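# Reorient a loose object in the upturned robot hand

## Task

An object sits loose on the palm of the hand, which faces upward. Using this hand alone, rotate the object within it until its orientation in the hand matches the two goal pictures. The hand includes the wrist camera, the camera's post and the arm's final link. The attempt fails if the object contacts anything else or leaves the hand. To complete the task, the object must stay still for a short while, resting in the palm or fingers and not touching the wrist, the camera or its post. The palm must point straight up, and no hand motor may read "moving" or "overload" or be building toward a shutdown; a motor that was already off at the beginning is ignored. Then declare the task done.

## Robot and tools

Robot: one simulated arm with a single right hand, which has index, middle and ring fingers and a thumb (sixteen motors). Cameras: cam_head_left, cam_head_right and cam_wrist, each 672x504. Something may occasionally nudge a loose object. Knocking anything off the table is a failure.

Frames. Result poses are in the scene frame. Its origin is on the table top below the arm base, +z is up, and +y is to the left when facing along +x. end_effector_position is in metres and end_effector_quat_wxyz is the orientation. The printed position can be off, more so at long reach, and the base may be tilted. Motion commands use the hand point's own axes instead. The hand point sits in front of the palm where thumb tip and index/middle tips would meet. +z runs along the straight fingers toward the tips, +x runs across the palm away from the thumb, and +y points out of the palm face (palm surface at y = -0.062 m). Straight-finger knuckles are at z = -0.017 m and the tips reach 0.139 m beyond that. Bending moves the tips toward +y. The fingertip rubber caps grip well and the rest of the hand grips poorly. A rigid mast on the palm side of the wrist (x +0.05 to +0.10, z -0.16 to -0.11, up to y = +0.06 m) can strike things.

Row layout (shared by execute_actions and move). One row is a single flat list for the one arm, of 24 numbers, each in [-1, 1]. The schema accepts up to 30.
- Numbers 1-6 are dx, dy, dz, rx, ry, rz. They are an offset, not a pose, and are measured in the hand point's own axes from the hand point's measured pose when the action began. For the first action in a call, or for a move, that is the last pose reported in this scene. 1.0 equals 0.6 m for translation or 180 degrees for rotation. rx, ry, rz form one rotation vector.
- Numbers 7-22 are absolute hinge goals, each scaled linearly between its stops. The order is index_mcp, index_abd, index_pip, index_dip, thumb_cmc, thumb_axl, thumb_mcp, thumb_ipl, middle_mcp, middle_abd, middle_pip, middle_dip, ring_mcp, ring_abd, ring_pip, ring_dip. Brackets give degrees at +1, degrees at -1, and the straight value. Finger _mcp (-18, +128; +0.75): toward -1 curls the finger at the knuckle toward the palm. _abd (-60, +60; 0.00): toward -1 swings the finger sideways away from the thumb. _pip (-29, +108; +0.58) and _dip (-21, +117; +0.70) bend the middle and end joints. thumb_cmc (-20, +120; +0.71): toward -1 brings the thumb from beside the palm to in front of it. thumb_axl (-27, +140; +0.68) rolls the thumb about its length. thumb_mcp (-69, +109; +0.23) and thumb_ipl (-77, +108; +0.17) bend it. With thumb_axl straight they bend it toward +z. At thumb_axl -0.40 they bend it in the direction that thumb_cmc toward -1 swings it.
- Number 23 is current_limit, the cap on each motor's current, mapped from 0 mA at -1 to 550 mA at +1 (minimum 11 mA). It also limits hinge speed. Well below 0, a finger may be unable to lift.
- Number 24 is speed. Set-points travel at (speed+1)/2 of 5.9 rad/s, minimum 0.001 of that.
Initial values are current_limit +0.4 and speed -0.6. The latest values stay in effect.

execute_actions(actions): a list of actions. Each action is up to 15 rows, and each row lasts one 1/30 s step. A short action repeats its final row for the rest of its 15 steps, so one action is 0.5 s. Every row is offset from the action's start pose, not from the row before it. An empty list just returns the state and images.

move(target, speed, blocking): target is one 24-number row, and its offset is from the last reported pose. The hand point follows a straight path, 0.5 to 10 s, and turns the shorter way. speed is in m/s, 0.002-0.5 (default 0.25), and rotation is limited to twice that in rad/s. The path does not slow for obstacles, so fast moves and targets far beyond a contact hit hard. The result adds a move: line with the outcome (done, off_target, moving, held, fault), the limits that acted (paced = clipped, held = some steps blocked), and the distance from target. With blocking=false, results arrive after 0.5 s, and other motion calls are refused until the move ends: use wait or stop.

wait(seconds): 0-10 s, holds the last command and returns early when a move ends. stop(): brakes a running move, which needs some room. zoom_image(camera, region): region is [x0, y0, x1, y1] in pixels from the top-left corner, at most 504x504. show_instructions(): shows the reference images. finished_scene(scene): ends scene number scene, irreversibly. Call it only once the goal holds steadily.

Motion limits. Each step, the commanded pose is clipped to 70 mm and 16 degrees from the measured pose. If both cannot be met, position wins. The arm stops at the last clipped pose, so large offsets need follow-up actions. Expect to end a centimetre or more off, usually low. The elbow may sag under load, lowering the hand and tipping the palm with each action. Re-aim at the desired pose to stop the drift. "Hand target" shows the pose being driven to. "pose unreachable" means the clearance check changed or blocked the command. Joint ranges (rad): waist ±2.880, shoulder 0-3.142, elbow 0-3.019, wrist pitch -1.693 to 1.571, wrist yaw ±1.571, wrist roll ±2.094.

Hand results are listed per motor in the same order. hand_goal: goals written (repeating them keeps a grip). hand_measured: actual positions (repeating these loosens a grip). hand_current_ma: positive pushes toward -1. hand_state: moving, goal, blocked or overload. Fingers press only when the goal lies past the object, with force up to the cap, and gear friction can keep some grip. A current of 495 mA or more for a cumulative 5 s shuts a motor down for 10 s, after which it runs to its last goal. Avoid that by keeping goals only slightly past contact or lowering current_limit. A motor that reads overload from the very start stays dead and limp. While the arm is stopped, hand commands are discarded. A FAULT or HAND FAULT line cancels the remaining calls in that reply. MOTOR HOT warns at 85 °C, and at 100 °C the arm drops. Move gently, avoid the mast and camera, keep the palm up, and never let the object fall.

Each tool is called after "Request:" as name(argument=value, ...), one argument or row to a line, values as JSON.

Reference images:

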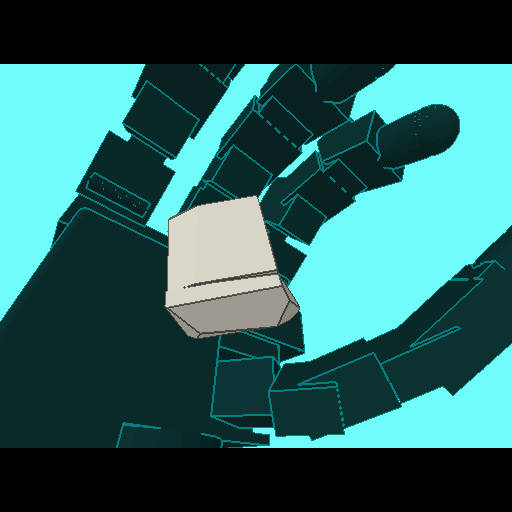

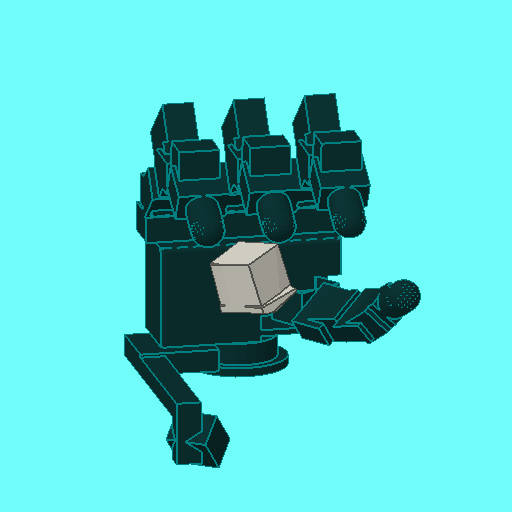

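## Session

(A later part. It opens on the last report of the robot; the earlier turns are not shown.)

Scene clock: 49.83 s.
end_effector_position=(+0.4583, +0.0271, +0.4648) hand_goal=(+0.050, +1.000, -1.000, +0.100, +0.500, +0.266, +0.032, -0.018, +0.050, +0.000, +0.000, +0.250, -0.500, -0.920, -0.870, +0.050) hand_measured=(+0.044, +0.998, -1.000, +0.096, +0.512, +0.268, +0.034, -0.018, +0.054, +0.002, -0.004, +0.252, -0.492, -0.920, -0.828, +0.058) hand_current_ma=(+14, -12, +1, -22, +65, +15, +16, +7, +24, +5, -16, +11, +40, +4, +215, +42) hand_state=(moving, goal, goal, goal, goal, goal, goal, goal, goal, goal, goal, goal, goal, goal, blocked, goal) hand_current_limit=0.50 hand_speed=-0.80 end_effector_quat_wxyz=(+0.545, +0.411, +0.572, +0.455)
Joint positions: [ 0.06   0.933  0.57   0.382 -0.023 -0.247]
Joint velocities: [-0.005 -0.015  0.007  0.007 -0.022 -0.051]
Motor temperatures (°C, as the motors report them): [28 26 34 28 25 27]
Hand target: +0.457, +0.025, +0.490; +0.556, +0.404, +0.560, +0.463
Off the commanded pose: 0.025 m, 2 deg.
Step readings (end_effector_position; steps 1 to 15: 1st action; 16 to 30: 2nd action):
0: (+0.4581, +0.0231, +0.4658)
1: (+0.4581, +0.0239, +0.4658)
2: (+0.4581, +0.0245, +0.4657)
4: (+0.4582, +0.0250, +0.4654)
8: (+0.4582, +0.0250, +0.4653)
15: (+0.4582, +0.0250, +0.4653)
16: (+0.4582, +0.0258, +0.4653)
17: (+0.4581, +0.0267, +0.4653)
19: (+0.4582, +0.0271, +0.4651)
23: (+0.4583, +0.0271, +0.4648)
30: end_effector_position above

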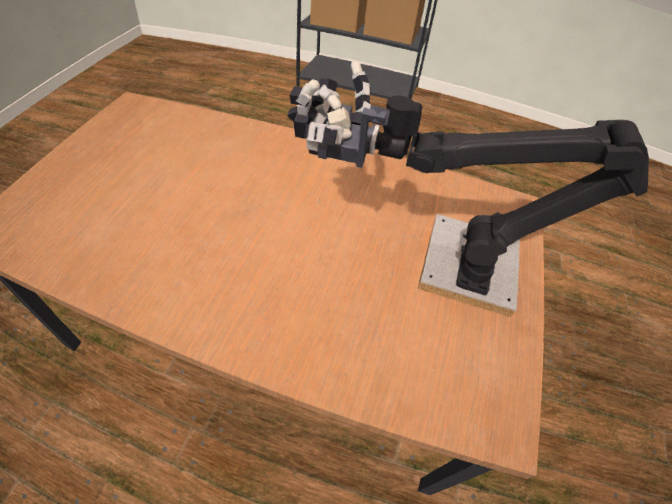

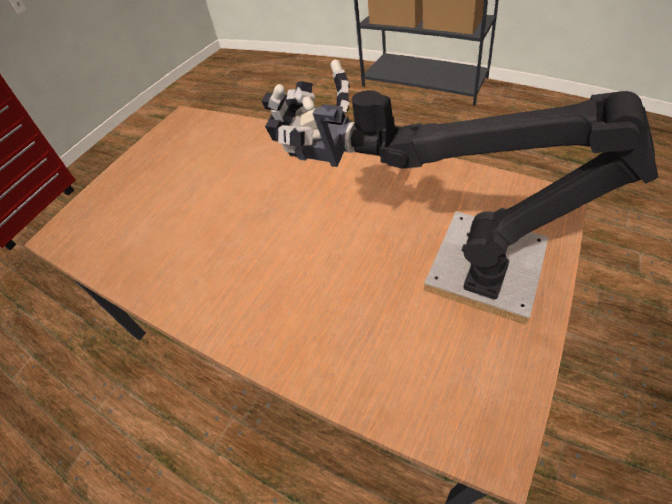

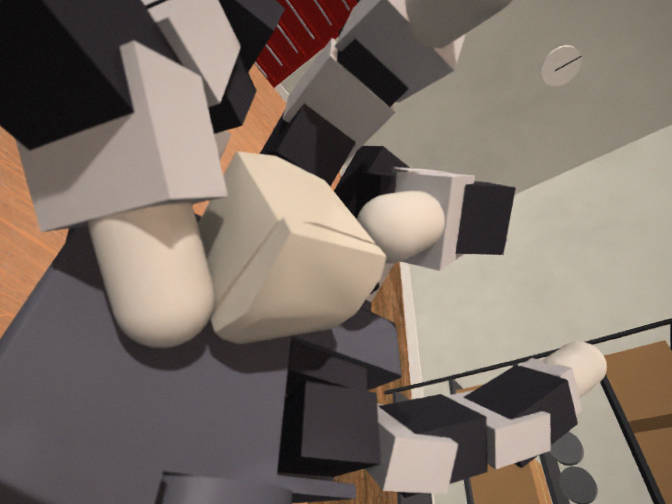

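Request:
execute_actions(
  actions=[
    [[-0.01,0.04,0,-0.012,0,0,-0.2,1,-0.65,0.1,0.5,0.266,0.032,-0.018,0.05,0,0,0.25,-0.45,-0.92,-0.8,0.05,0.5,-0.6]],
    [[-0.01,0.04,0,-0.012,0,0,-0.45,0.85,-0.8,-0.05,0.5,0.266,0.032,-0.018,-0.2,0,0.2,0.25,-0.15,-1,-0.8,0,0.5,-0.6]],
    [[-0.01,0.04,0,-0.012,0,0,-0.36,0.9,-1,-0.15,0.5,0.266,0.032,-0.018,0.05,0,0,0.25,-0.15,-1,-0.92,0,0.5,-0.75]],
  ],
)

Request:
execute_actions(
  actions=[
    [[-0.01,0.04,0,-0.012,0,0,-0.2,1,-1,-0.05,0.5,0.266,0.032,-0.018,0.05,0,0,0.25,-0.38,-0.95,-0.92,0,0.5,-0.8]],
    [[-0.01,0.04,0,-0.012,0,0,-0.2,1,-1,-0.05,0.5,0.266,0.032,-0.018,0.05,0,0,0.25,-0.42,-0.95,-0.92,0,0.5,-0.8]],
  ],
)

Scene clock: 51.57 s.
end_effector_position=(+0.4583, +0.0328, +0.4633) hand_goal=(-0.360, +0.900, -1.000, -0.150, +0.500, +0.266, +0.032, -0.018, +0.050, +0.000, +0.000, +0.250, -0.150, -1.000, -0.920, +0.000) hand_measured=(-0.364, +0.898, -0.948, -0.140, +0.512, +0.268, +0.034, -0.018, +0.046, +0.002, +0.004, +0.252, -0.148, -1.000, -0.886, +0.008) hand_current_ma=(-21, -11, +286, +52, +65, +15, +16, +7, +35, +5, +16, +11, +10, +1, +170, +43) hand_state=(goal, goal, blocked, goal, goal, goal, goal, goal, moving, goal, goal, goal, goal, goal, blocked, goal) hand_current_limit=0.50 hand_speed=-0.75 end_effector_quat_wxyz=(+0.535, +0.403, +0.581, +0.463)
Joint positions: [ 0.059  0.933  0.57   0.376 -0.058 -0.247]
Joint velocities: [-0.005 -0.005 -0.002 -0.012 -0.022  0.022]
Motor temperatures (°C, as the motors report them): [28 26 35 28 25 27]
Hand target: +0.457, +0.031, +0.488; +0.546, +0.395, +0.569, +0.471
Off the commanded pose: 0.025 m, 2 deg.
Step readings (end_effector_position; steps 1 to 15: 1st action; 16 to 30: 2nd action; 31 to 45: 3rd action):
0: (+0.4583, +0.0271, +0.4648)
1: (+0.4582, +0.0278, +0.4648)
2: (+0.4582, +0.0286, +0.4646)
4: (+0.4583, +0.0290, +0.4644)
8: (+0.4583, +0.0290, +0.4643)
15: (+0.4583, +0.0290, +0.4643)
16: (+0.4583, +0.0296, +0.4643)
17: (+0.4583, +0.0305, +0.4641)
19: (+0.4583, +0.0309, +0.4639)
23: (+0.4583, +0.0310, +0.4638)
30: (+0.4583, +0.0310, +0.4638)
31: (+0.4583, +0.0315, +0.4638)
32: (+0.4582, +0.0324, +0.4637)
34: (+0.4583, +0.0328, +0.4635)
38: (+0.4583, +0.0328, +0.4633)
45: end_effector_position above

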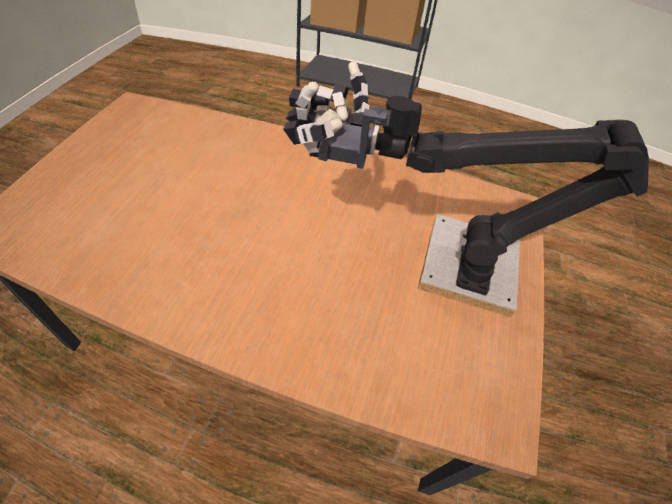

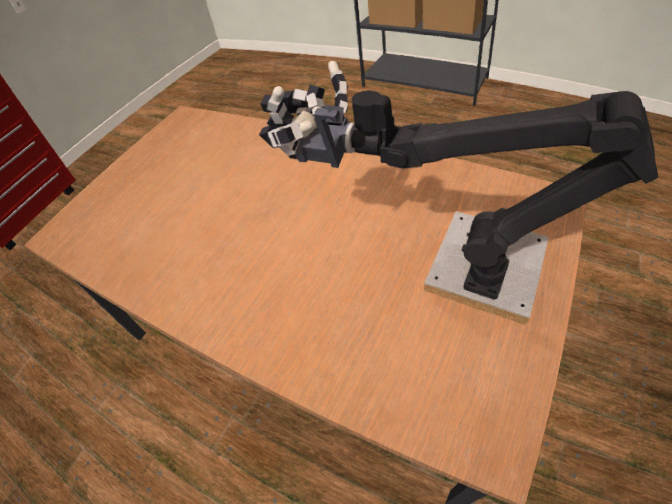

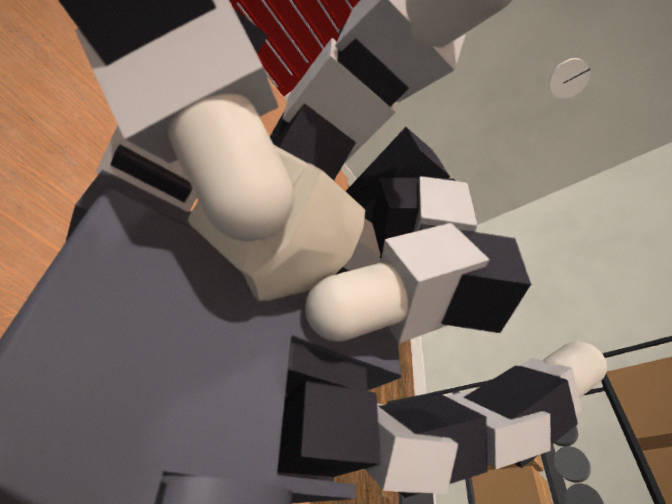

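Scene clock: 52.57 s.
end_effector_position=(+0.4581, +0.0366, +0.4628) hand_goal=(-0.200, +1.000, -1.000, -0.050, +0.500, +0.266, +0.032, -0.018, +0.050, +0.000, +0.000, +0.250, -0.420, -0.950, -0.920, +0.000) hand_measured=(-0.202, +0.998, -0.992, -0.048, +0.512, +0.268, +0.034, -0.018, +0.054, +0.002, +0.004, +0.252, -0.418, -0.956, -0.918, +0.002) hand_current_ma=(-12, -9, +47, +11, +65, +15, +16, +7, +22, +5, +15, +11, +8, -27, +9, +14) hand_state=(goal, goal, goal, goal, goal, goal, goal, goal, goal, goal, goal, goal, goal, goal, goal, goal) hand_current_limit=0.50 hand_speed=-0.80 end_effector_quat_wxyz=(+0.530, +0.396, +0.586, +0.468)
Joint positions: [ 0.059  0.933  0.57   0.374 -0.082 -0.247]
Joint velocities: [-0.005 -0.005  0.002  0.012 -0.037  0.051]
Motor temperatures (°C, as the motors report them): [28 26 35 28 25 27]
Hand target: +0.457, +0.035, +0.487; +0.540, +0.390, +0.575, +0.476
Off the commanded pose: 0.025 m, 2 deg.
Step readings (end_effector_position; steps 1 to 15: 1st action; 16 to 30: 2nd action):
0: (+0.4583, +0.0328, +0.4633)
1: (+0.4583, +0.0336, +0.4632)
2: (+0.4582, +0.0344, +0.4631)
4: (+0.4582, +0.0348, +0.4629)
8: (+0.4583, +0.0348, +0.4629)
15: (+0.4583, +0.0348, +0.4629)
16: (+0.4582, +0.0354, +0.4628)
17: (+0.4581, +0.0362, +0.4628)
19: (+0.4581, +0.0366, +0.4628)
23: (+0.4581, +0.0366, +0.4628)
30: end_effector_position above

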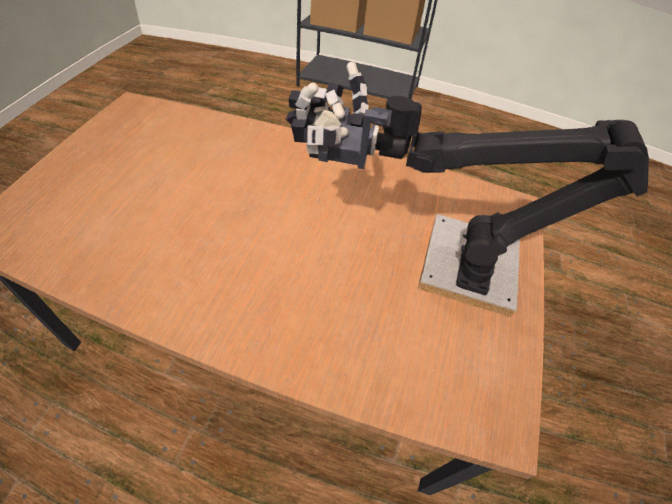

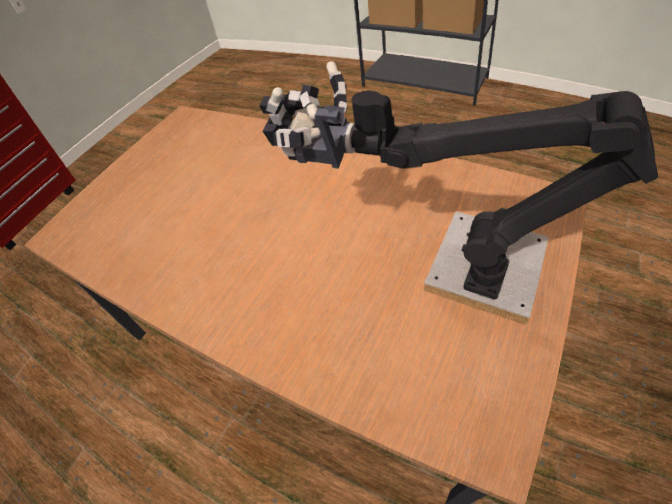

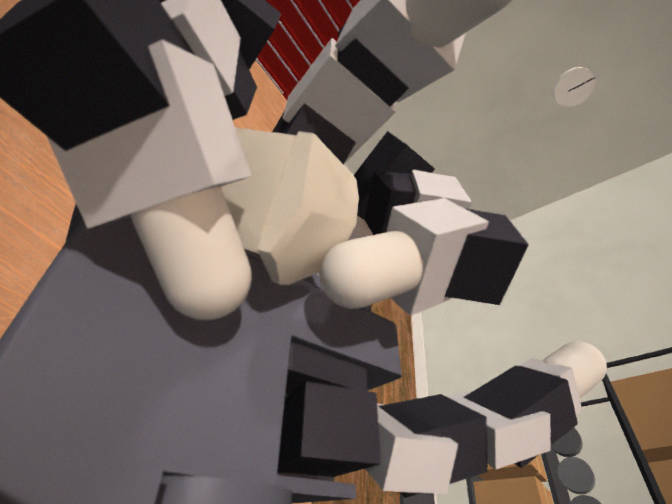

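Request:
execute_actions(
  actions=[
    [[0,0.04,0,-0.012,0,0.045,-0.2,1,-0.6,0.1,0.5,0.266,0.032,-0.018,0.5,0,-0.5,0,-0.42,-0.95,-0.4,0.2,0.5,-0.5]],
    [[0,0.04,0,-0.03,0,0.04,-0.2,1,-0.6,0.1,0.5,0.266,0.032,-0.018,0.85,0,-1,-0.4,-0.2,-0.95,-0.3,0.2,0.5,-0.5]],
    [[0,0.035,0,-0.012,0,0,-0.2,1,-0.6,0.1,0.5,0.266,0.032,-0.018,0.55,0,-1,-0.3,-0.2,-0.95,-0.3,0.2,0.5,-0.7]],
  ],
)

Scene clock: 54.27 s.
end_effector_position=(+0.4566, +0.0472, +0.4693) hand_goal=(-0.200, +1.000, -0.600, +0.100, +0.500, +0.266, +0.032, -0.018, +0.550, +0.000, -1.000, -0.300, -0.200, -0.950, -0.300, +0.200) hand_measured=(-0.202, +1.000, -0.606, +0.096, +0.510, +0.268, +0.034, -0.018, +0.712, -0.002, -0.952, -0.286, -0.202, -0.956, -0.304, +0.196) hand_current_ma=(-6, -4, -28, -20, +58, +15, +11, +6, +391, -12, +253, +78, -6, -27, -21, -17) hand_state=(goal, goal, goal, goal, goal, goal, goal, goal, moving, goal, moving, goal, goal, goal, goal, goal) hand_current_limit=0.50 hand_speed=-0.70 end_effector_quat_wxyz=(+0.479, +0.447, +0.525, +0.543)
Joint positions: [ 0.161  0.949  0.57   0.44   0.007 -0.014]
Joint velocities: [-0.005 -0.005  0.007  0.022  0.037 -0.066]
Motor temperatures (°C, as the motors report them): [28 26 35 28 25 27]
Hand target: +0.455, +0.047, +0.490; +0.487, +0.438, +0.515, +0.553
Off the commanded pose: 0.021 m, 2 deg.
Step readings (end_effector_position; steps 1 to 15: 1st action; 16 to 30: 2nd action; 31 to 45: 3rd action):
0: (+0.4581, +0.0366, +0.4628)
1: (+0.4584, +0.0344, +0.4628)
2: (+0.4586, +0.0335, +0.4627)
4: (+0.4583, +0.0384, +0.4627)
8: (+0.4578, +0.0461, +0.4623)
15: (+0.4580, +0.0440, +0.4620)
16: (+0.4577, +0.0425, +0.4637)
17: (+0.4573, +0.0413, +0.4656)
19: (+0.4561, +0.0440, +0.4695)
23: (+0.4557, +0.0486, +0.4706)
30: (+0.4566, +0.0472, +0.4693)
31: (+0.4566, +0.0472, +0.4693)
32: (+0.4566, +0.0472, +0.4693)
34: (+0.4566, +0.0472, +0.4693)
38: (+0.4566, +0.0472, +0.4693)
45: end_effector_position above

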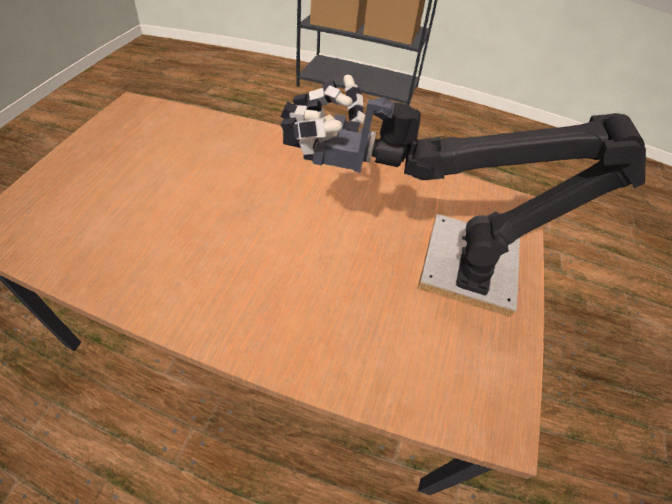

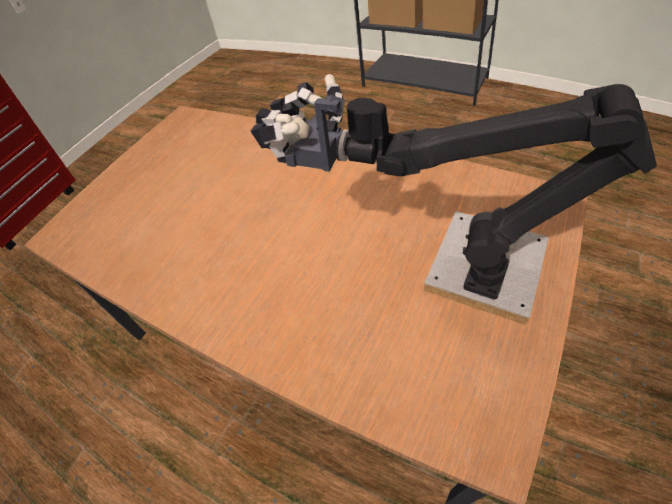

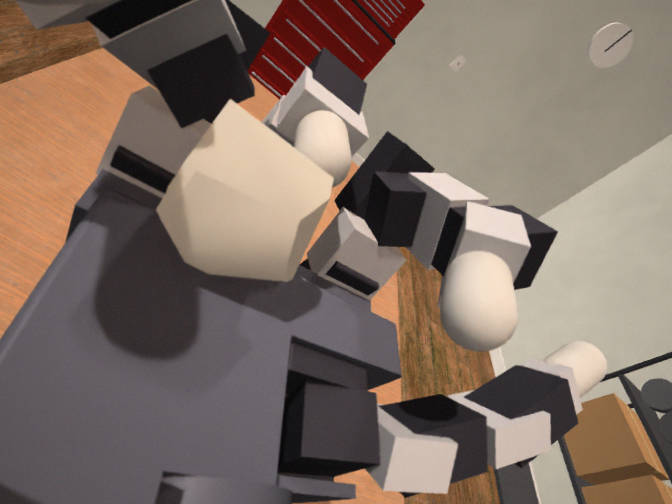

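Request:
execute_actions(
  actions=[
    [[0,0.035,0,-0.012,0,0,-0.2,1,-0.6,0.1,0.5,0.266,0.032,-0.018,0.45,0,-0.9,-0.2,-0.3,-0.95,-0.3,0.2,0.5,-0.8]],
    [[0,0.035,0,-0.012,0,0,-0.2,1,-0.6,0.1,0.5,0.266,0.032,-0.018,0.25,0,-0.85,-0.1,-0.45,-0.95,-0.3,0.2,0.5,-0.8]],
  ],
)

Scene clock: 55.37 s.
end_effector_position=(+0.4566, +0.0472, +0.4693) hand_goal=(-0.200, +1.000, -0.600, +0.100, +0.500, +0.266, +0.032, -0.018, +0.250, +0.000, -0.850, -0.100, -0.450, -0.950, -0.300, +0.200) hand_measured=(-0.202, +1.000, -0.606, +0.096, +0.510, +0.268, +0.034, -0.018, +0.304, -0.004, -0.828, -0.094, -0.430, -0.956, -0.304, +0.196) hand_current_ma=(-6, -4, -28, -20, +58, +15, +11, +6, +272, -17, +124, +45, +93, -27, -21, -17) hand_state=(goal, goal, goal, goal, goal, goal, goal, goal, moving, goal, moving, moving, moving, goal, goal, goal) hand_current_limit=0.50 hand_speed=-0.80 end_effector_quat_wxyz=(+0.479, +0.447, +0.525, +0.543)
Joint positions: [ 0.161  0.949  0.57   0.44   0.007 -0.014]
Joint velocities: [-0.005  0.005 -0.007  0.002 -0.007  0.007]
Motor temperatures (°C, as the motors report them): [28 26 35 28 25 27]
Hand target: +0.455, +0.047, +0.490; +0.487, +0.438, +0.515, +0.553
Off the commanded pose: 0.021 m, 2 deg.
Step readings (end_effector_position; steps 1 to 15: 1st action; 16 to 30: 2nd action):
0: (+0.4566, +0.0472, +0.4693)
1: (+0.4566, +0.0472, +0.4693)
2: (+0.4566, +0.0472, +0.4693)
4: (+0.4566, +0.0472, +0.4693)
8: (+0.4566, +0.0472, +0.4693)
15: (+0.4566, +0.0472, +0.4693)
16: (+0.4566, +0.0472, +0.4693)
17: (+0.4566, +0.0472, +0.4693)
19: (+0.4566, +0.0472, +0.4693)
23: (+0.4566, +0.0472, +0.4693)
30: end_effector_position above

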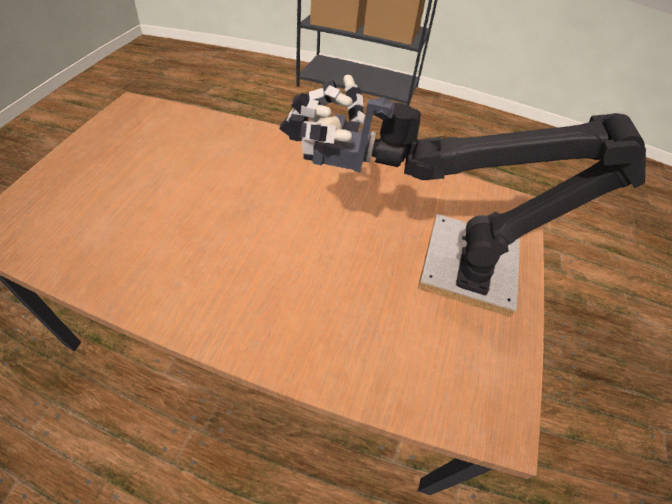

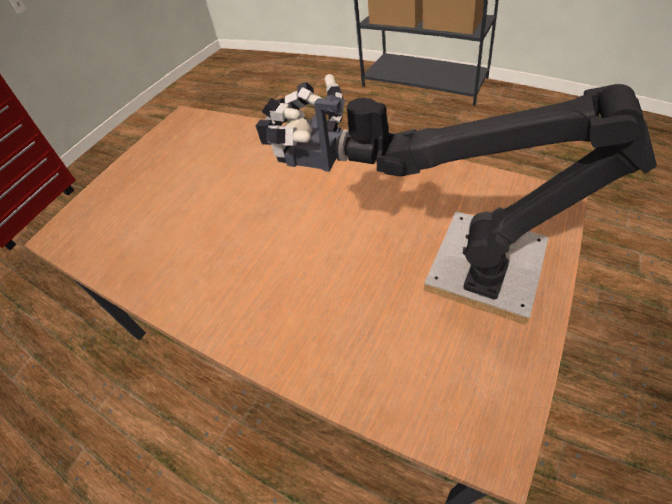

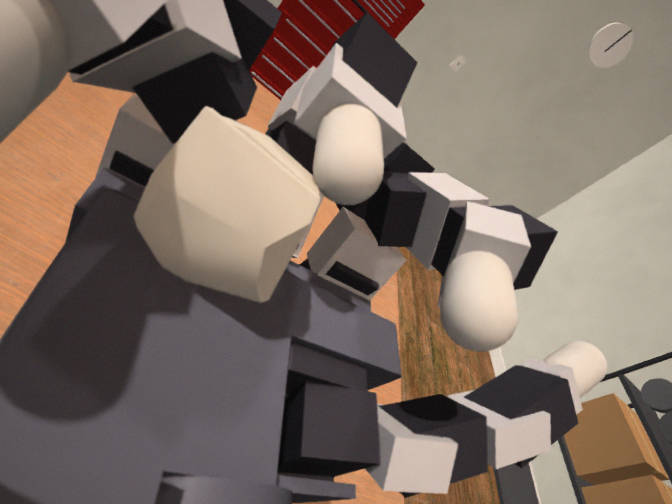

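Request:
execute_actions(
  actions=[
    [[0,0.035,0,-0.012,0,0,-0.2,1,-0.7,0.1,0.5,0.266,0.032,-0.018,0.4,0,-0.6,0,0.4,-0.4,-0.5,0,0.5,-0.2]],
    [[0,0.035,0,-0.012,0,0,-0.2,1,-0.7,0.1,0.5,0.266,0.032,-0.018,0.4,0,-0.6,0,0.85,-0.15,-1,-0.4,0.5,-0.4]],
    [[0,0.035,0,-0.012,0,0,-0.2,1,-0.7,0.1,0.5,0.266,0.032,-0.018,0.4,0,-0.6,0,0.55,-0.15,-0.97,-0.25,0.5,-0.7]],
    [[0,0.035,0,-0.012,0,0,-0.2,1,-0.7,0.1,0.5,0.266,0.032,-0.018,0.4,0,-0.6,0,0.3,-0.15,-0.88,-0.12,0.5,-0.75]],
  ],
)

Scene clock: 57.63 s.
end_effector_position=(+0.4566, +0.0472, +0.4693) hand_goal=(-0.200, +1.000, -0.700, +0.100, +0.500, +0.266, +0.032, -0.018, +0.400, +0.000, -0.600, +0.000, +0.300, -0.150, -0.880, -0.120) hand_measured=(-0.202, +1.000, -0.698, +0.096, +0.510, +0.268, +0.034, -0.018, +0.406, -0.004, -0.606, -0.004, +0.324, -0.152, -0.886, -0.124) hand_current_ma=(-6, -4, +6, -19, +58, +15, +11, +6, +30, -14, -29, -19, +68, -6, -34, -21) hand_state=(goal, goal, goal, goal, goal, goal, goal, goal, goal, goal, goal, goal, moving, goal, goal, goal) hand_current_limit=0.50 hand_speed=-0.75 end_effector_quat_wxyz=(+0.479, +0.447, +0.525, +0.543)
Joint positions: [ 0.161  0.949  0.57   0.44   0.007 -0.014]
Joint velocities: [-0.005 -0.015 -0.012  0.002  0.007  0.022]
Motor temperatures (°C, as the motors report them): [28 26 35 28 25 27]
Hand target: +0.455, +0.047, +0.490; +0.487, +0.438, +0.515, +0.553
Off the commanded pose: 0.021 m, 2 deg.
Step readings (end_effector_position; steps 1 to 15: 1st action; 16 to 30: 2nd action; 31 to 45: 3rd action; 46 to 60: 4th action):
0: (+0.4566, +0.0472, +0.4693)
1: (+0.4566, +0.0472, +0.4693)
2: (+0.4566, +0.0472, +0.4693)
4: (+0.4566, +0.0472, +0.4693)
8: (+0.4566, +0.0472, +0.4693)
15: (+0.4566, +0.0472, +0.4693)
16: (+0.4566, +0.0472, +0.4693)
17: (+0.4566, +0.0472, +0.4693)
19: (+0.4566, +0.0472, +0.4693)
23: (+0.4566, +0.0472, +0.4693)
30: (+0.4566, +0.0472, +0.4693)
31: (+0.4566, +0.0472, +0.4693)
32: (+0.4566, +0.0472, +0.4693)
34: (+0.4566, +0.0472, +0.4693)
38: (+0.4566, +0.0472, +0.4693)
45: (+0.4566, +0.0472, +0.4693)
46: (+0.4566, +0.0472, +0.4693)
47: (+0.4566, +0.0472, +0.4693)
49: (+0.4566, +0.0472, +0.4693)
53: (+0.4566, +0.0472, +0.4693)
60: end_effector_position above

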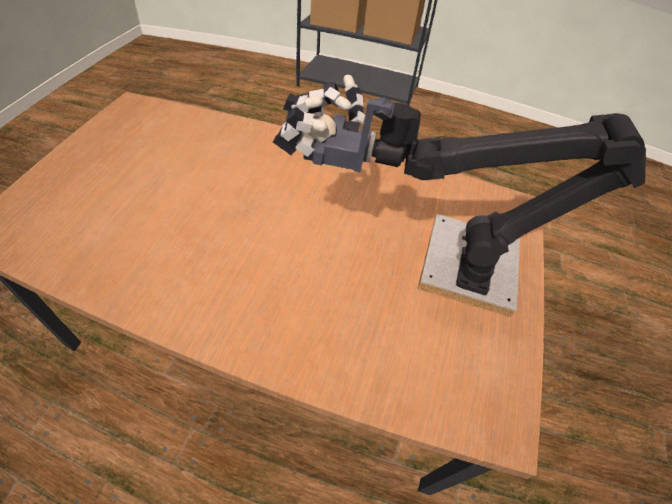

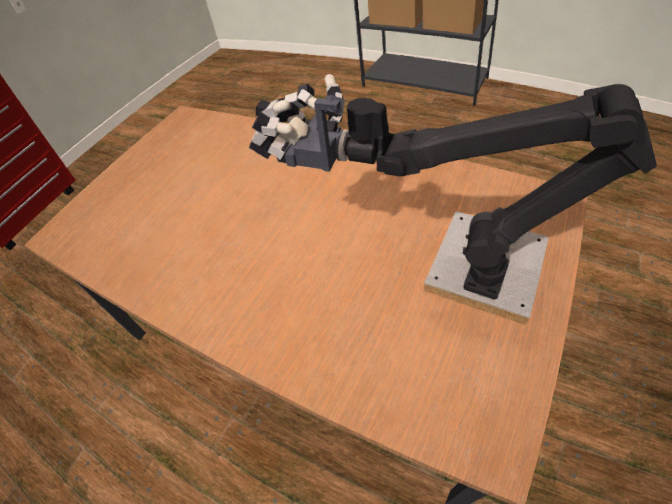

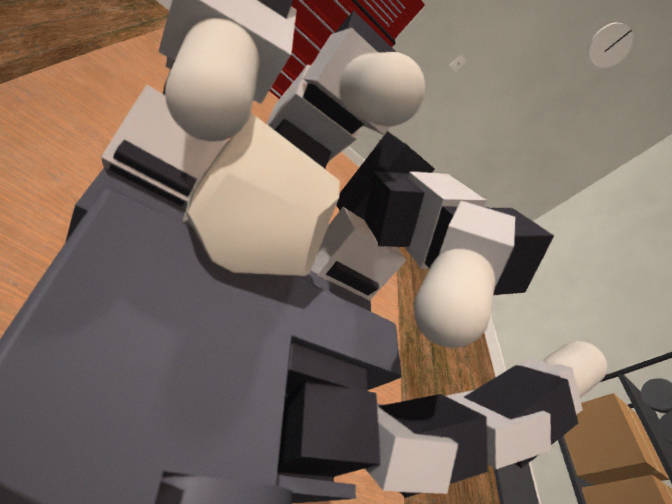

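Request:
execute_actions(
  actions=[
    [[0,0.035,0,-0.012,0,0,-0.2,1,-0.7,0.1,0.5,0.266,0.032,-0.018,0.9,0.2,-1,-0.4,0.25,-0.4,-1,-0.2,0.5,-0.4]],
    [[0,0.035,0,-0.012,0,0,-0.2,1,-0.7,0.1,0.5,0.266,0.032,-0.018,0.55,0.2,-0.97,-0.25,0.1,-0.5,-1,-0.15,0.5,-0.7]],
    [[0,0.035,0,-0.012,0,0,-0.2,1,-0.7,0.1,0.5,0.266,0.032,-0.018,0.3,0.2,-0.88,-0.12,-0.1,-0.5,-0.97,-0.1,0.5,-0.75]],
    [[0,0.035,0,-0.012,0,0,-0.2,1,-0.7,0.1,0.5,0.266,0.032,-0.018,0.1,0.2,-0.8,-0.05,-0.2,-0.5,-0.95,-0.1,0.5,-0.75]],
  ],
)

Scene clock: 59.97 s.
end_effector_position=(+0.4566, +0.0472, +0.4693) hand_goal=(-0.200, +1.000, -0.700, +0.100, +0.500, +0.266, +0.032, -0.018, +0.100, +0.200, -0.800, -0.050, -0.200, -0.500, -0.950, -0.100) hand_measured=(-0.202, +1.000, -0.698, +0.096, +0.510, +0.268, +0.034, -0.018, +0.238, +0.204, -0.766, -0.036, -0.196, -0.496, -0.958, -0.104) hand_current_ma=(-6, -4, +6, -19, +58, +15, +11, +6, +383, +19, +189, +82, +25, +14, -42, -17) hand_state=(goal, goal, goal, goal, goal, goal, goal, goal, moving, goal, moving, moving, goal, goal, goal, goal) hand_current_limit=0.50 hand_speed=-0.75 end_effector_quat_wxyz=(+0.479, +0.447, +0.525, +0.543)
Joint positions: [ 0.161  0.949  0.57   0.44   0.007 -0.014]
Joint velocities: [-0.005 -0.005 -0.007  0.007 -0.022 -0.037]
Motor temperatures (°C, as the motors report them): [28 26 35 28 25 27]
Hand target: +0.455, +0.047, +0.490; +0.487, +0.438, +0.515, +0.553
Off the commanded pose: 0.021 m, 2 deg.
Step readings (end_effector_position; steps 1 to 15: 1st action; 16 to 30: 2nd action; 31 to 45: 3rd action; 46 to 60: 4th action):
0: (+0.4566, +0.0472, +0.4693)
1: (+0.4566, +0.0472, +0.4693)
2: (+0.4566, +0.0472, +0.4693)
4: (+0.4566, +0.0472, +0.4693)
8: (+0.4566, +0.0472, +0.4693)
15: (+0.4566, +0.0472, +0.4693)
16: (+0.4566, +0.0472, +0.4693)
17: (+0.4566, +0.0472, +0.4693)
19: (+0.4566, +0.0472, +0.4693)
23: (+0.4566, +0.0472, +0.4693)
30: (+0.4566, +0.0472, +0.4693)
31: (+0.4566, +0.0472, +0.4693)
32: (+0.4566, +0.0472, +0.4693)
34: (+0.4566, +0.0472, +0.4693)
38: (+0.4566, +0.0472, +0.4693)
45: (+0.4566, +0.0472, +0.4693)
46: (+0.4566, +0.0472, +0.4693)
47: (+0.4566, +0.0472, +0.4693)
49: (+0.4566, +0.0472, +0.4693)
53: (+0.4566, +0.0472, +0.4693)
60: end_effector_position above

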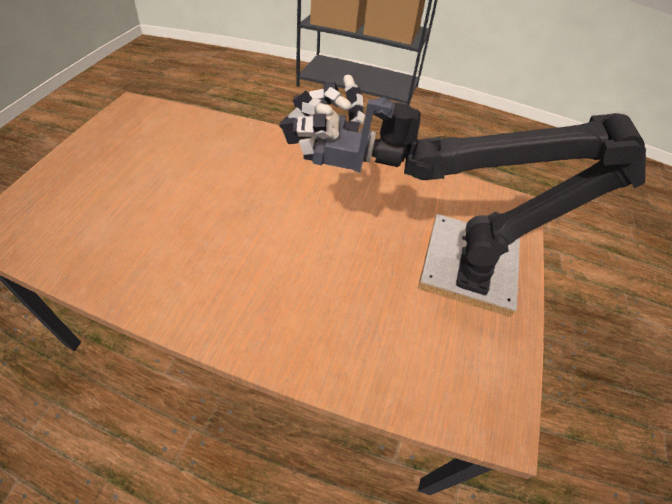

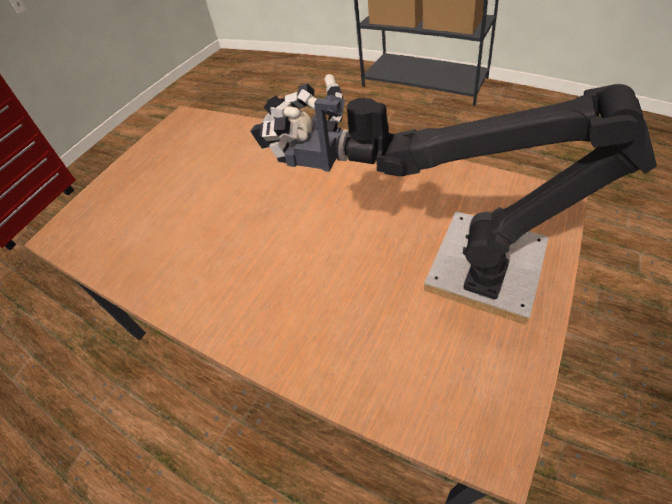

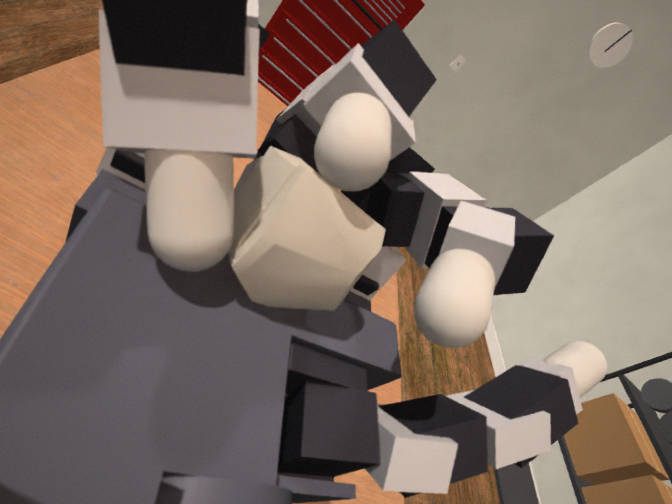

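Request:
execute_actions(
  actions=[
    [[0,0.035,0,-0.012,0,0,-0.2,1,-0.7,0.1,0.5,0.266,0.032,-0.018,-0.1,0.2,-0.65,0.05,-0.4,-0.8,-0.9,0,0.5,-0.78]],
    [[0,0.035,0,-0.012,0,0,-0.2,1,-0.7,0.1,0.5,0.266,0.032,-0.018,-0.3,0.2,-0.55,0.15,-0.45,-0.9,-0.87,0,0.5,-0.78]],
    [[0,0.035,0,-0.012,0,0,-0.2,1,-0.7,0.1,0.5,0.266,0.032,-0.018,-0.45,0.1,-0.4,0.25,-0.45,-0.9,-0.87,0,0.5,-0.78]],
  ],
)

Scene clock: 62.57 s.
end_effector_position=(+0.4566, +0.0472, +0.4693) hand_goal=(-0.200, +1.000, -0.700, +0.100, +0.500, +0.266, +0.032, -0.018, -0.450, +0.100, -0.400, +0.250, -0.450, -0.900, -0.870, +0.000) hand_measured=(-0.202, +1.000, -0.698, +0.096, +0.510, +0.268, +0.034, -0.018, -0.192, +0.112, -0.408, +0.246, -0.446, -0.898, -0.872, -0.002) hand_current_ma=(-6, -4, +6, -19, +58, +15, +11, +6, +413, +54, -43, -20, +23, +10, -11, -9) hand_state=(goal, goal, goal, goal, goal, goal, goal, goal, blocked, goal, goal, goal, goal, goal, goal, goal) hand_current_limit=0.50 hand_speed=-0.78 end_effector_quat_wxyz=(+0.479, +0.447, +0.525, +0.543)
Joint positions: [ 0.161  0.949  0.57   0.44   0.007 -0.014]
Joint velocities: [ 0.015 -0.024 -0.012 -0.012 -0.007  0.095]
Motor temperatures (°C, as the motors report them): [28 26 35 28 25 27]
Hand target: +0.455, +0.047, +0.490; +0.487, +0.438, +0.515, +0.553
Off the commanded pose: 0.021 m, 2 deg.
Step readings (end_effector_position; steps 1 to 15: 1st action; 16 to 30: 2nd action; 31 to 45: 3rd action):
0: (+0.4566, +0.0472, +0.4693)
1: (+0.4566, +0.0472, +0.4693)
2: (+0.4566, +0.0472, +0.4693)
4: (+0.4566, +0.0472, +0.4693)
8: (+0.4566, +0.0472, +0.4693)
15: (+0.4566, +0.0472, +0.4693)
16: (+0.4566, +0.0472, +0.4693)
17: (+0.4566, +0.0472, +0.4693)
19: (+0.4566, +0.0472, +0.4693)
23: (+0.4566, +0.0472, +0.4693)
30: (+0.4566, +0.0472, +0.4693)
31: (+0.4566, +0.0472, +0.4693)
32: (+0.4566, +0.0472, +0.4693)
34: (+0.4566, +0.0472, +0.4693)
38: (+0.4566, +0.0472, +0.4693)
45: end_effector_position above

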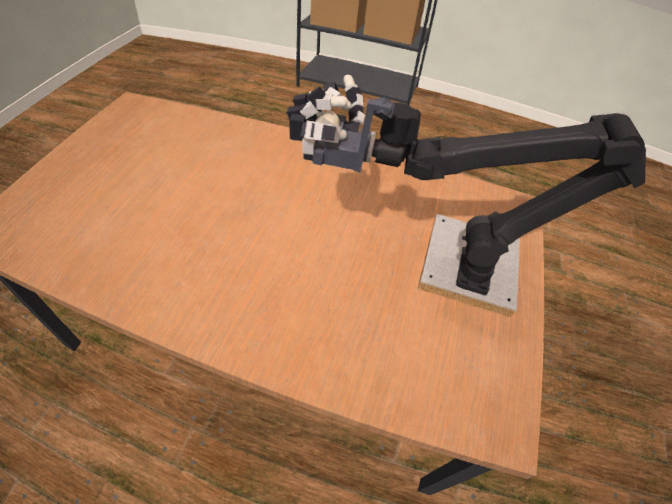

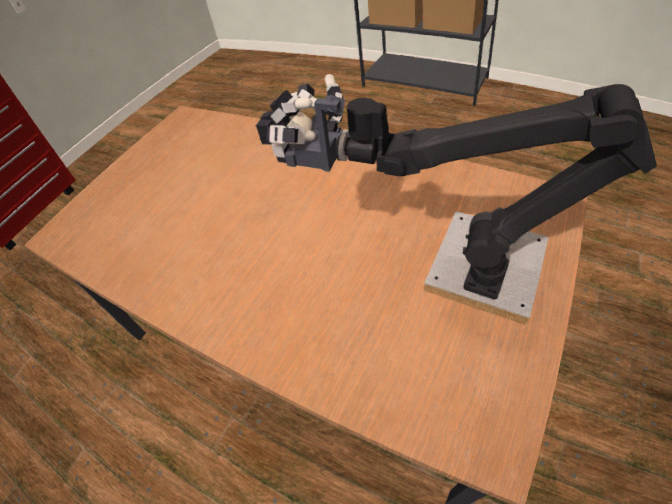

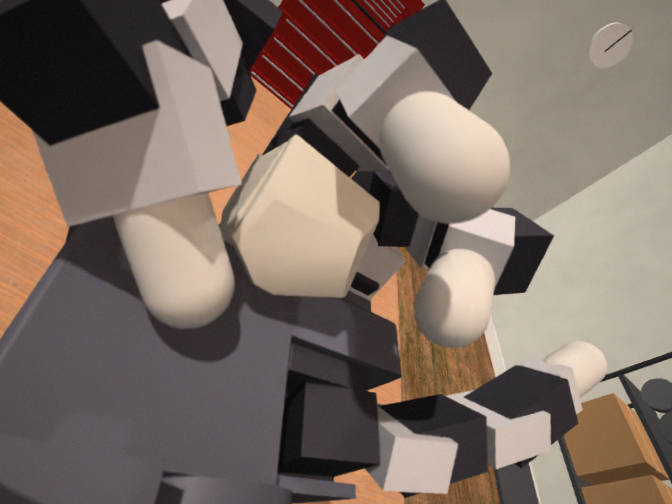

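Request:
execute_actions(
  actions=[
    [[0,0.03,0,-0.06,0,0,-0.3,0.7,-0.85,-0.1,0.5,0.266,0.032,-0.018,0.7,0,-0.3,0.2,0,-0.3,-0.8,0,0.5,-0.2]],
    [[0,0.03,0,-0.04,0,0,-0.25,0.6,-1,-0.25,0.5,0.266,0.032,-0.018,0.9,0,-0.6,0,0.25,-0.5,-1,-0.2,0.5,-0.5]],
    [[0,0.025,0,-0.012,0,0,-0.25,0.7,-1,-0.3,0.5,0.266,0.032,-0.018,0.9,0,-1,-0.4,0.25,-0.9,-1,-0.2,0.5,-0.6]],
  ],
)

Scene clock: 64.23 s.
end_effector_position=(+0.4592, +0.0477, +0.4807) hand_goal=(-0.250, +0.700, -1.000, -0.300, +0.500, +0.266, +0.032, -0.018, +0.900, +0.000, -1.000, -0.400, +0.250, -0.900, -1.000, -0.200) hand_measured=(-0.246, +0.678, -0.934, -0.244, +0.512, +0.268, +0.034, -0.018, +0.922, +0.002, -0.900, -0.340, +0.268, -0.730, -0.968, -0.200) hand_current_ma=(+18, -100, +358, +281, +61, +15, +13, +6, +132, +11, +413, +351, +94, +412, +159, +2) hand_state=(goal, blocked, blocked, blocked, goal, goal, goal, goal, moving, goal, blocked, moving, goal, blocked, blocked, goal) hand_current_limit=0.50 hand_speed=-0.60 end_effector_quat_wxyz=(+0.528, +0.389, +0.457, +0.601)
Joint positions: [ 0.161  1.134  0.559  0.871  0.006 -0.014]
Joint velocities: [-0.005 -0.015 -0.002  0.002  0.007 -0.022]
Motor temperatures (°C, as the motors report them): [28 26 35 28 25 27]
Hand target: +0.455, +0.047, +0.495; +0.535, +0.379, +0.445, +0.609
Off the commanded pose: 0.015 m, 2 deg.
Step readings (end_effector_position; steps 1 to 15: 1st action; 16 to 30: 2nd action; 31 to 45: 3rd action):
0: (+0.4566, +0.0472, +0.4693)
1: (+0.4546, +0.0469, +0.4730)
2: (+0.4519, +0.0466, +0.4794)
4: (+0.4516, +0.0465, +0.4859)
8: (+0.4590, +0.0476, +0.4781)
15: (+0.4604, +0.0478, +0.4766)
16: (+0.4588, +0.0476, +0.4794)
17: (+0.4568, +0.0473, +0.4831)
19: (+0.4549, +0.0470, +0.4865)
23: (+0.4588, +0.0477, +0.4812)
30: (+0.4592, +0.0477, +0.4807)
31: (+0.4592, +0.0477, +0.4807)
32: (+0.4592, +0.0477, +0.4807)
34: (+0.4592, +0.0477, +0.4807)
38: (+0.4592, +0.0477, +0.4807)
45: end_effector_position above

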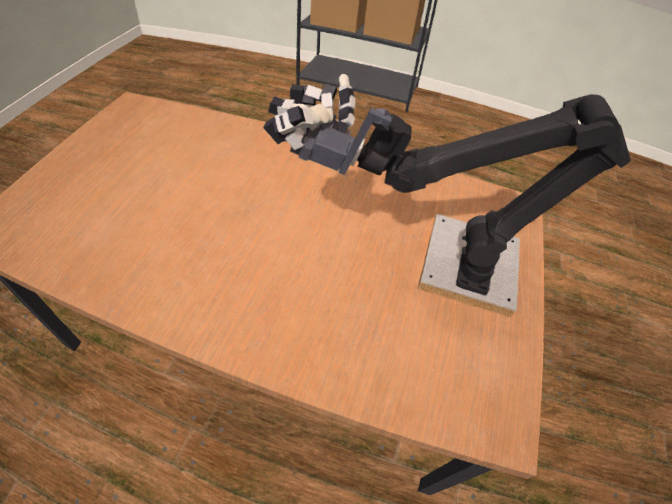

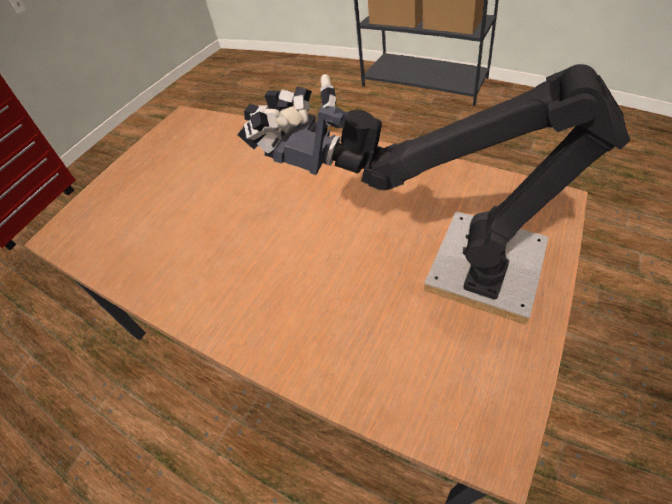

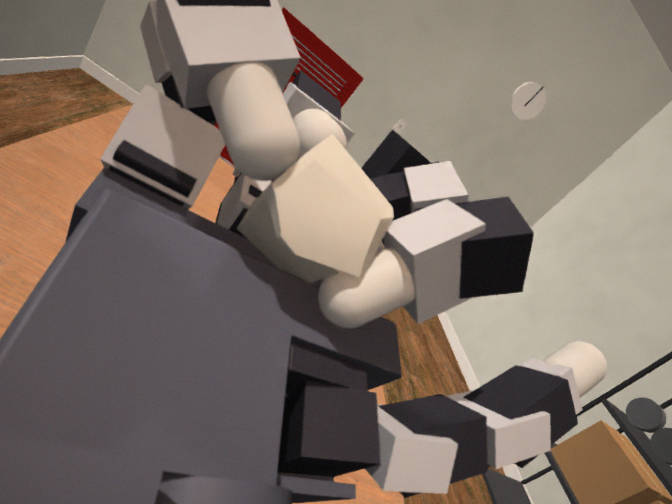

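Request:
execute_actions(
  actions=[
    [[0,0.025,0,-0.012,0,0,0,0.4,-1,-0.3,0.5,0.266,0.032,-0.018,0.9,0,-0.6,-0.2,0.05,-0.9,-1,-0.15,0.5,-0.75]],
    [[0,0.025,0,-0.012,0,0,0.25,0.3,-1,-0.3,0.5,0.266,0.032,-0.018,0.9,0,-0.6,-0.2,-0.15,-1,-1,-0.1,0.5,-0.75]],
  ],
)

Scene clock: 65.33 s.
end_effector_position=(+0.4592, +0.0477, +0.4807) hand_goal=(+0.250, +0.300, -1.000, -0.300, +0.500, +0.266, +0.032, -0.018, +0.900, +0.000, -0.600, -0.200, -0.150, -1.000, -1.000, -0.100) hand_measured=(+0.242, +0.276, -1.000, -0.308, +0.512, +0.268, +0.034, -0.018, +0.920, +0.002, -0.604, -0.204, -0.148, -0.984, -0.958, -0.090) hand_current_ma=(+23, -107, +0, -43, +61, +15, +13, +6, +110, +10, -16, -20, +1, +72, +214, +49) hand_state=(moving, blocked, goal, goal, goal, goal, goal, goal, blocked, goal, goal, goal, moving, goal, blocked, goal) hand_current_limit=0.50 hand_speed=-0.75 end_effector_quat_wxyz=(+0.528, +0.389, +0.457, +0.601)
Joint positions: [ 0.161  1.134  0.559  0.871  0.006 -0.014]
Joint velocities: [ 0.005 -0.005 -0.002  0.007  0.007  0.051]
Motor temperatures (°C, as the motors report them): [28 26 35 28 25 27]
Hand target: +0.455, +0.047, +0.495; +0.535, +0.379, +0.445, +0.609
Off the commanded pose: 0.015 m, 2 deg.
Step readings (end_effector_position; steps 1 to 15: 1st action; 16 to 30: 2nd action):
0: (+0.4592, +0.0477, +0.4807)
1: (+0.4592, +0.0477, +0.4807)
2: (+0.4592, +0.0477, +0.4807)
4: (+0.4592, +0.0477, +0.4807)
8: (+0.4592, +0.0477, +0.4807)
15: (+0.4592, +0.0477, +0.4807)
16: (+0.4592, +0.0477, +0.4807)
17: (+0.4592, +0.0477, +0.4807)
19: (+0.4592, +0.0477, +0.4807)
23: (+0.4592, +0.0477, +0.4807)
30: end_effector_position above

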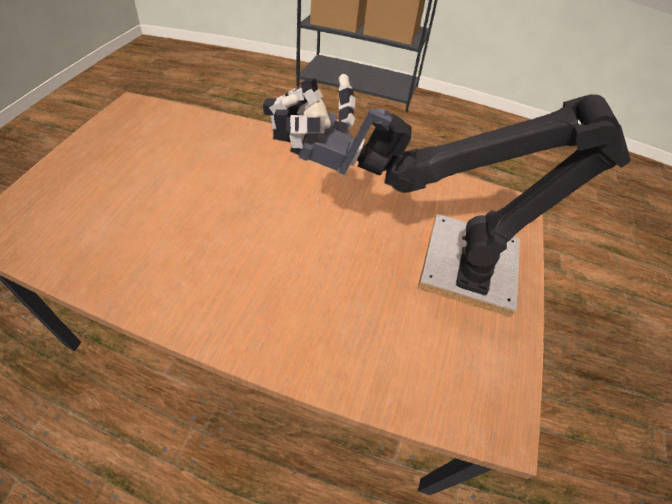

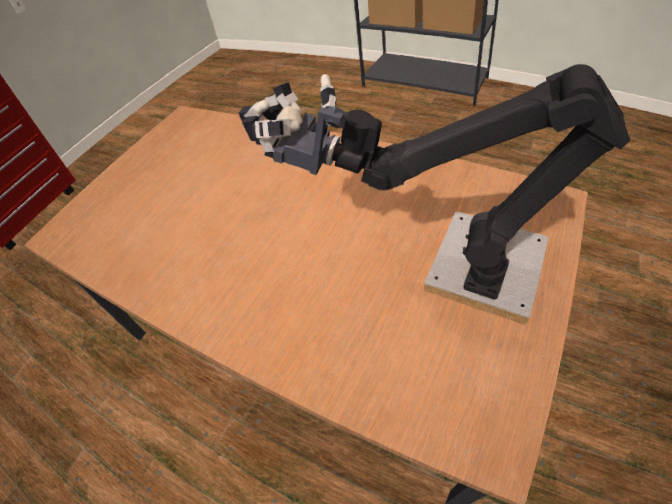

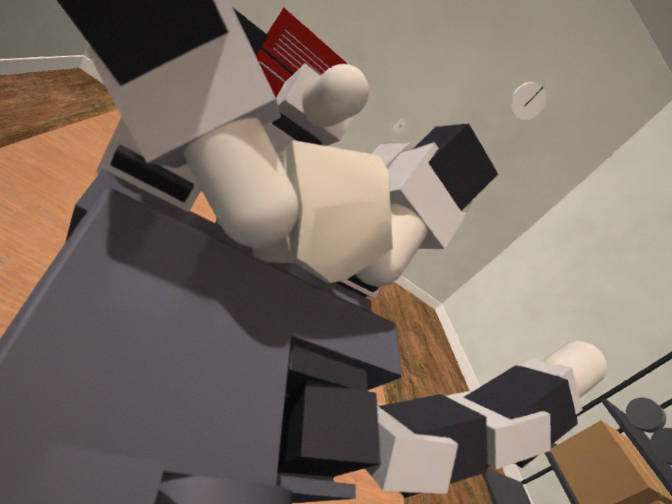

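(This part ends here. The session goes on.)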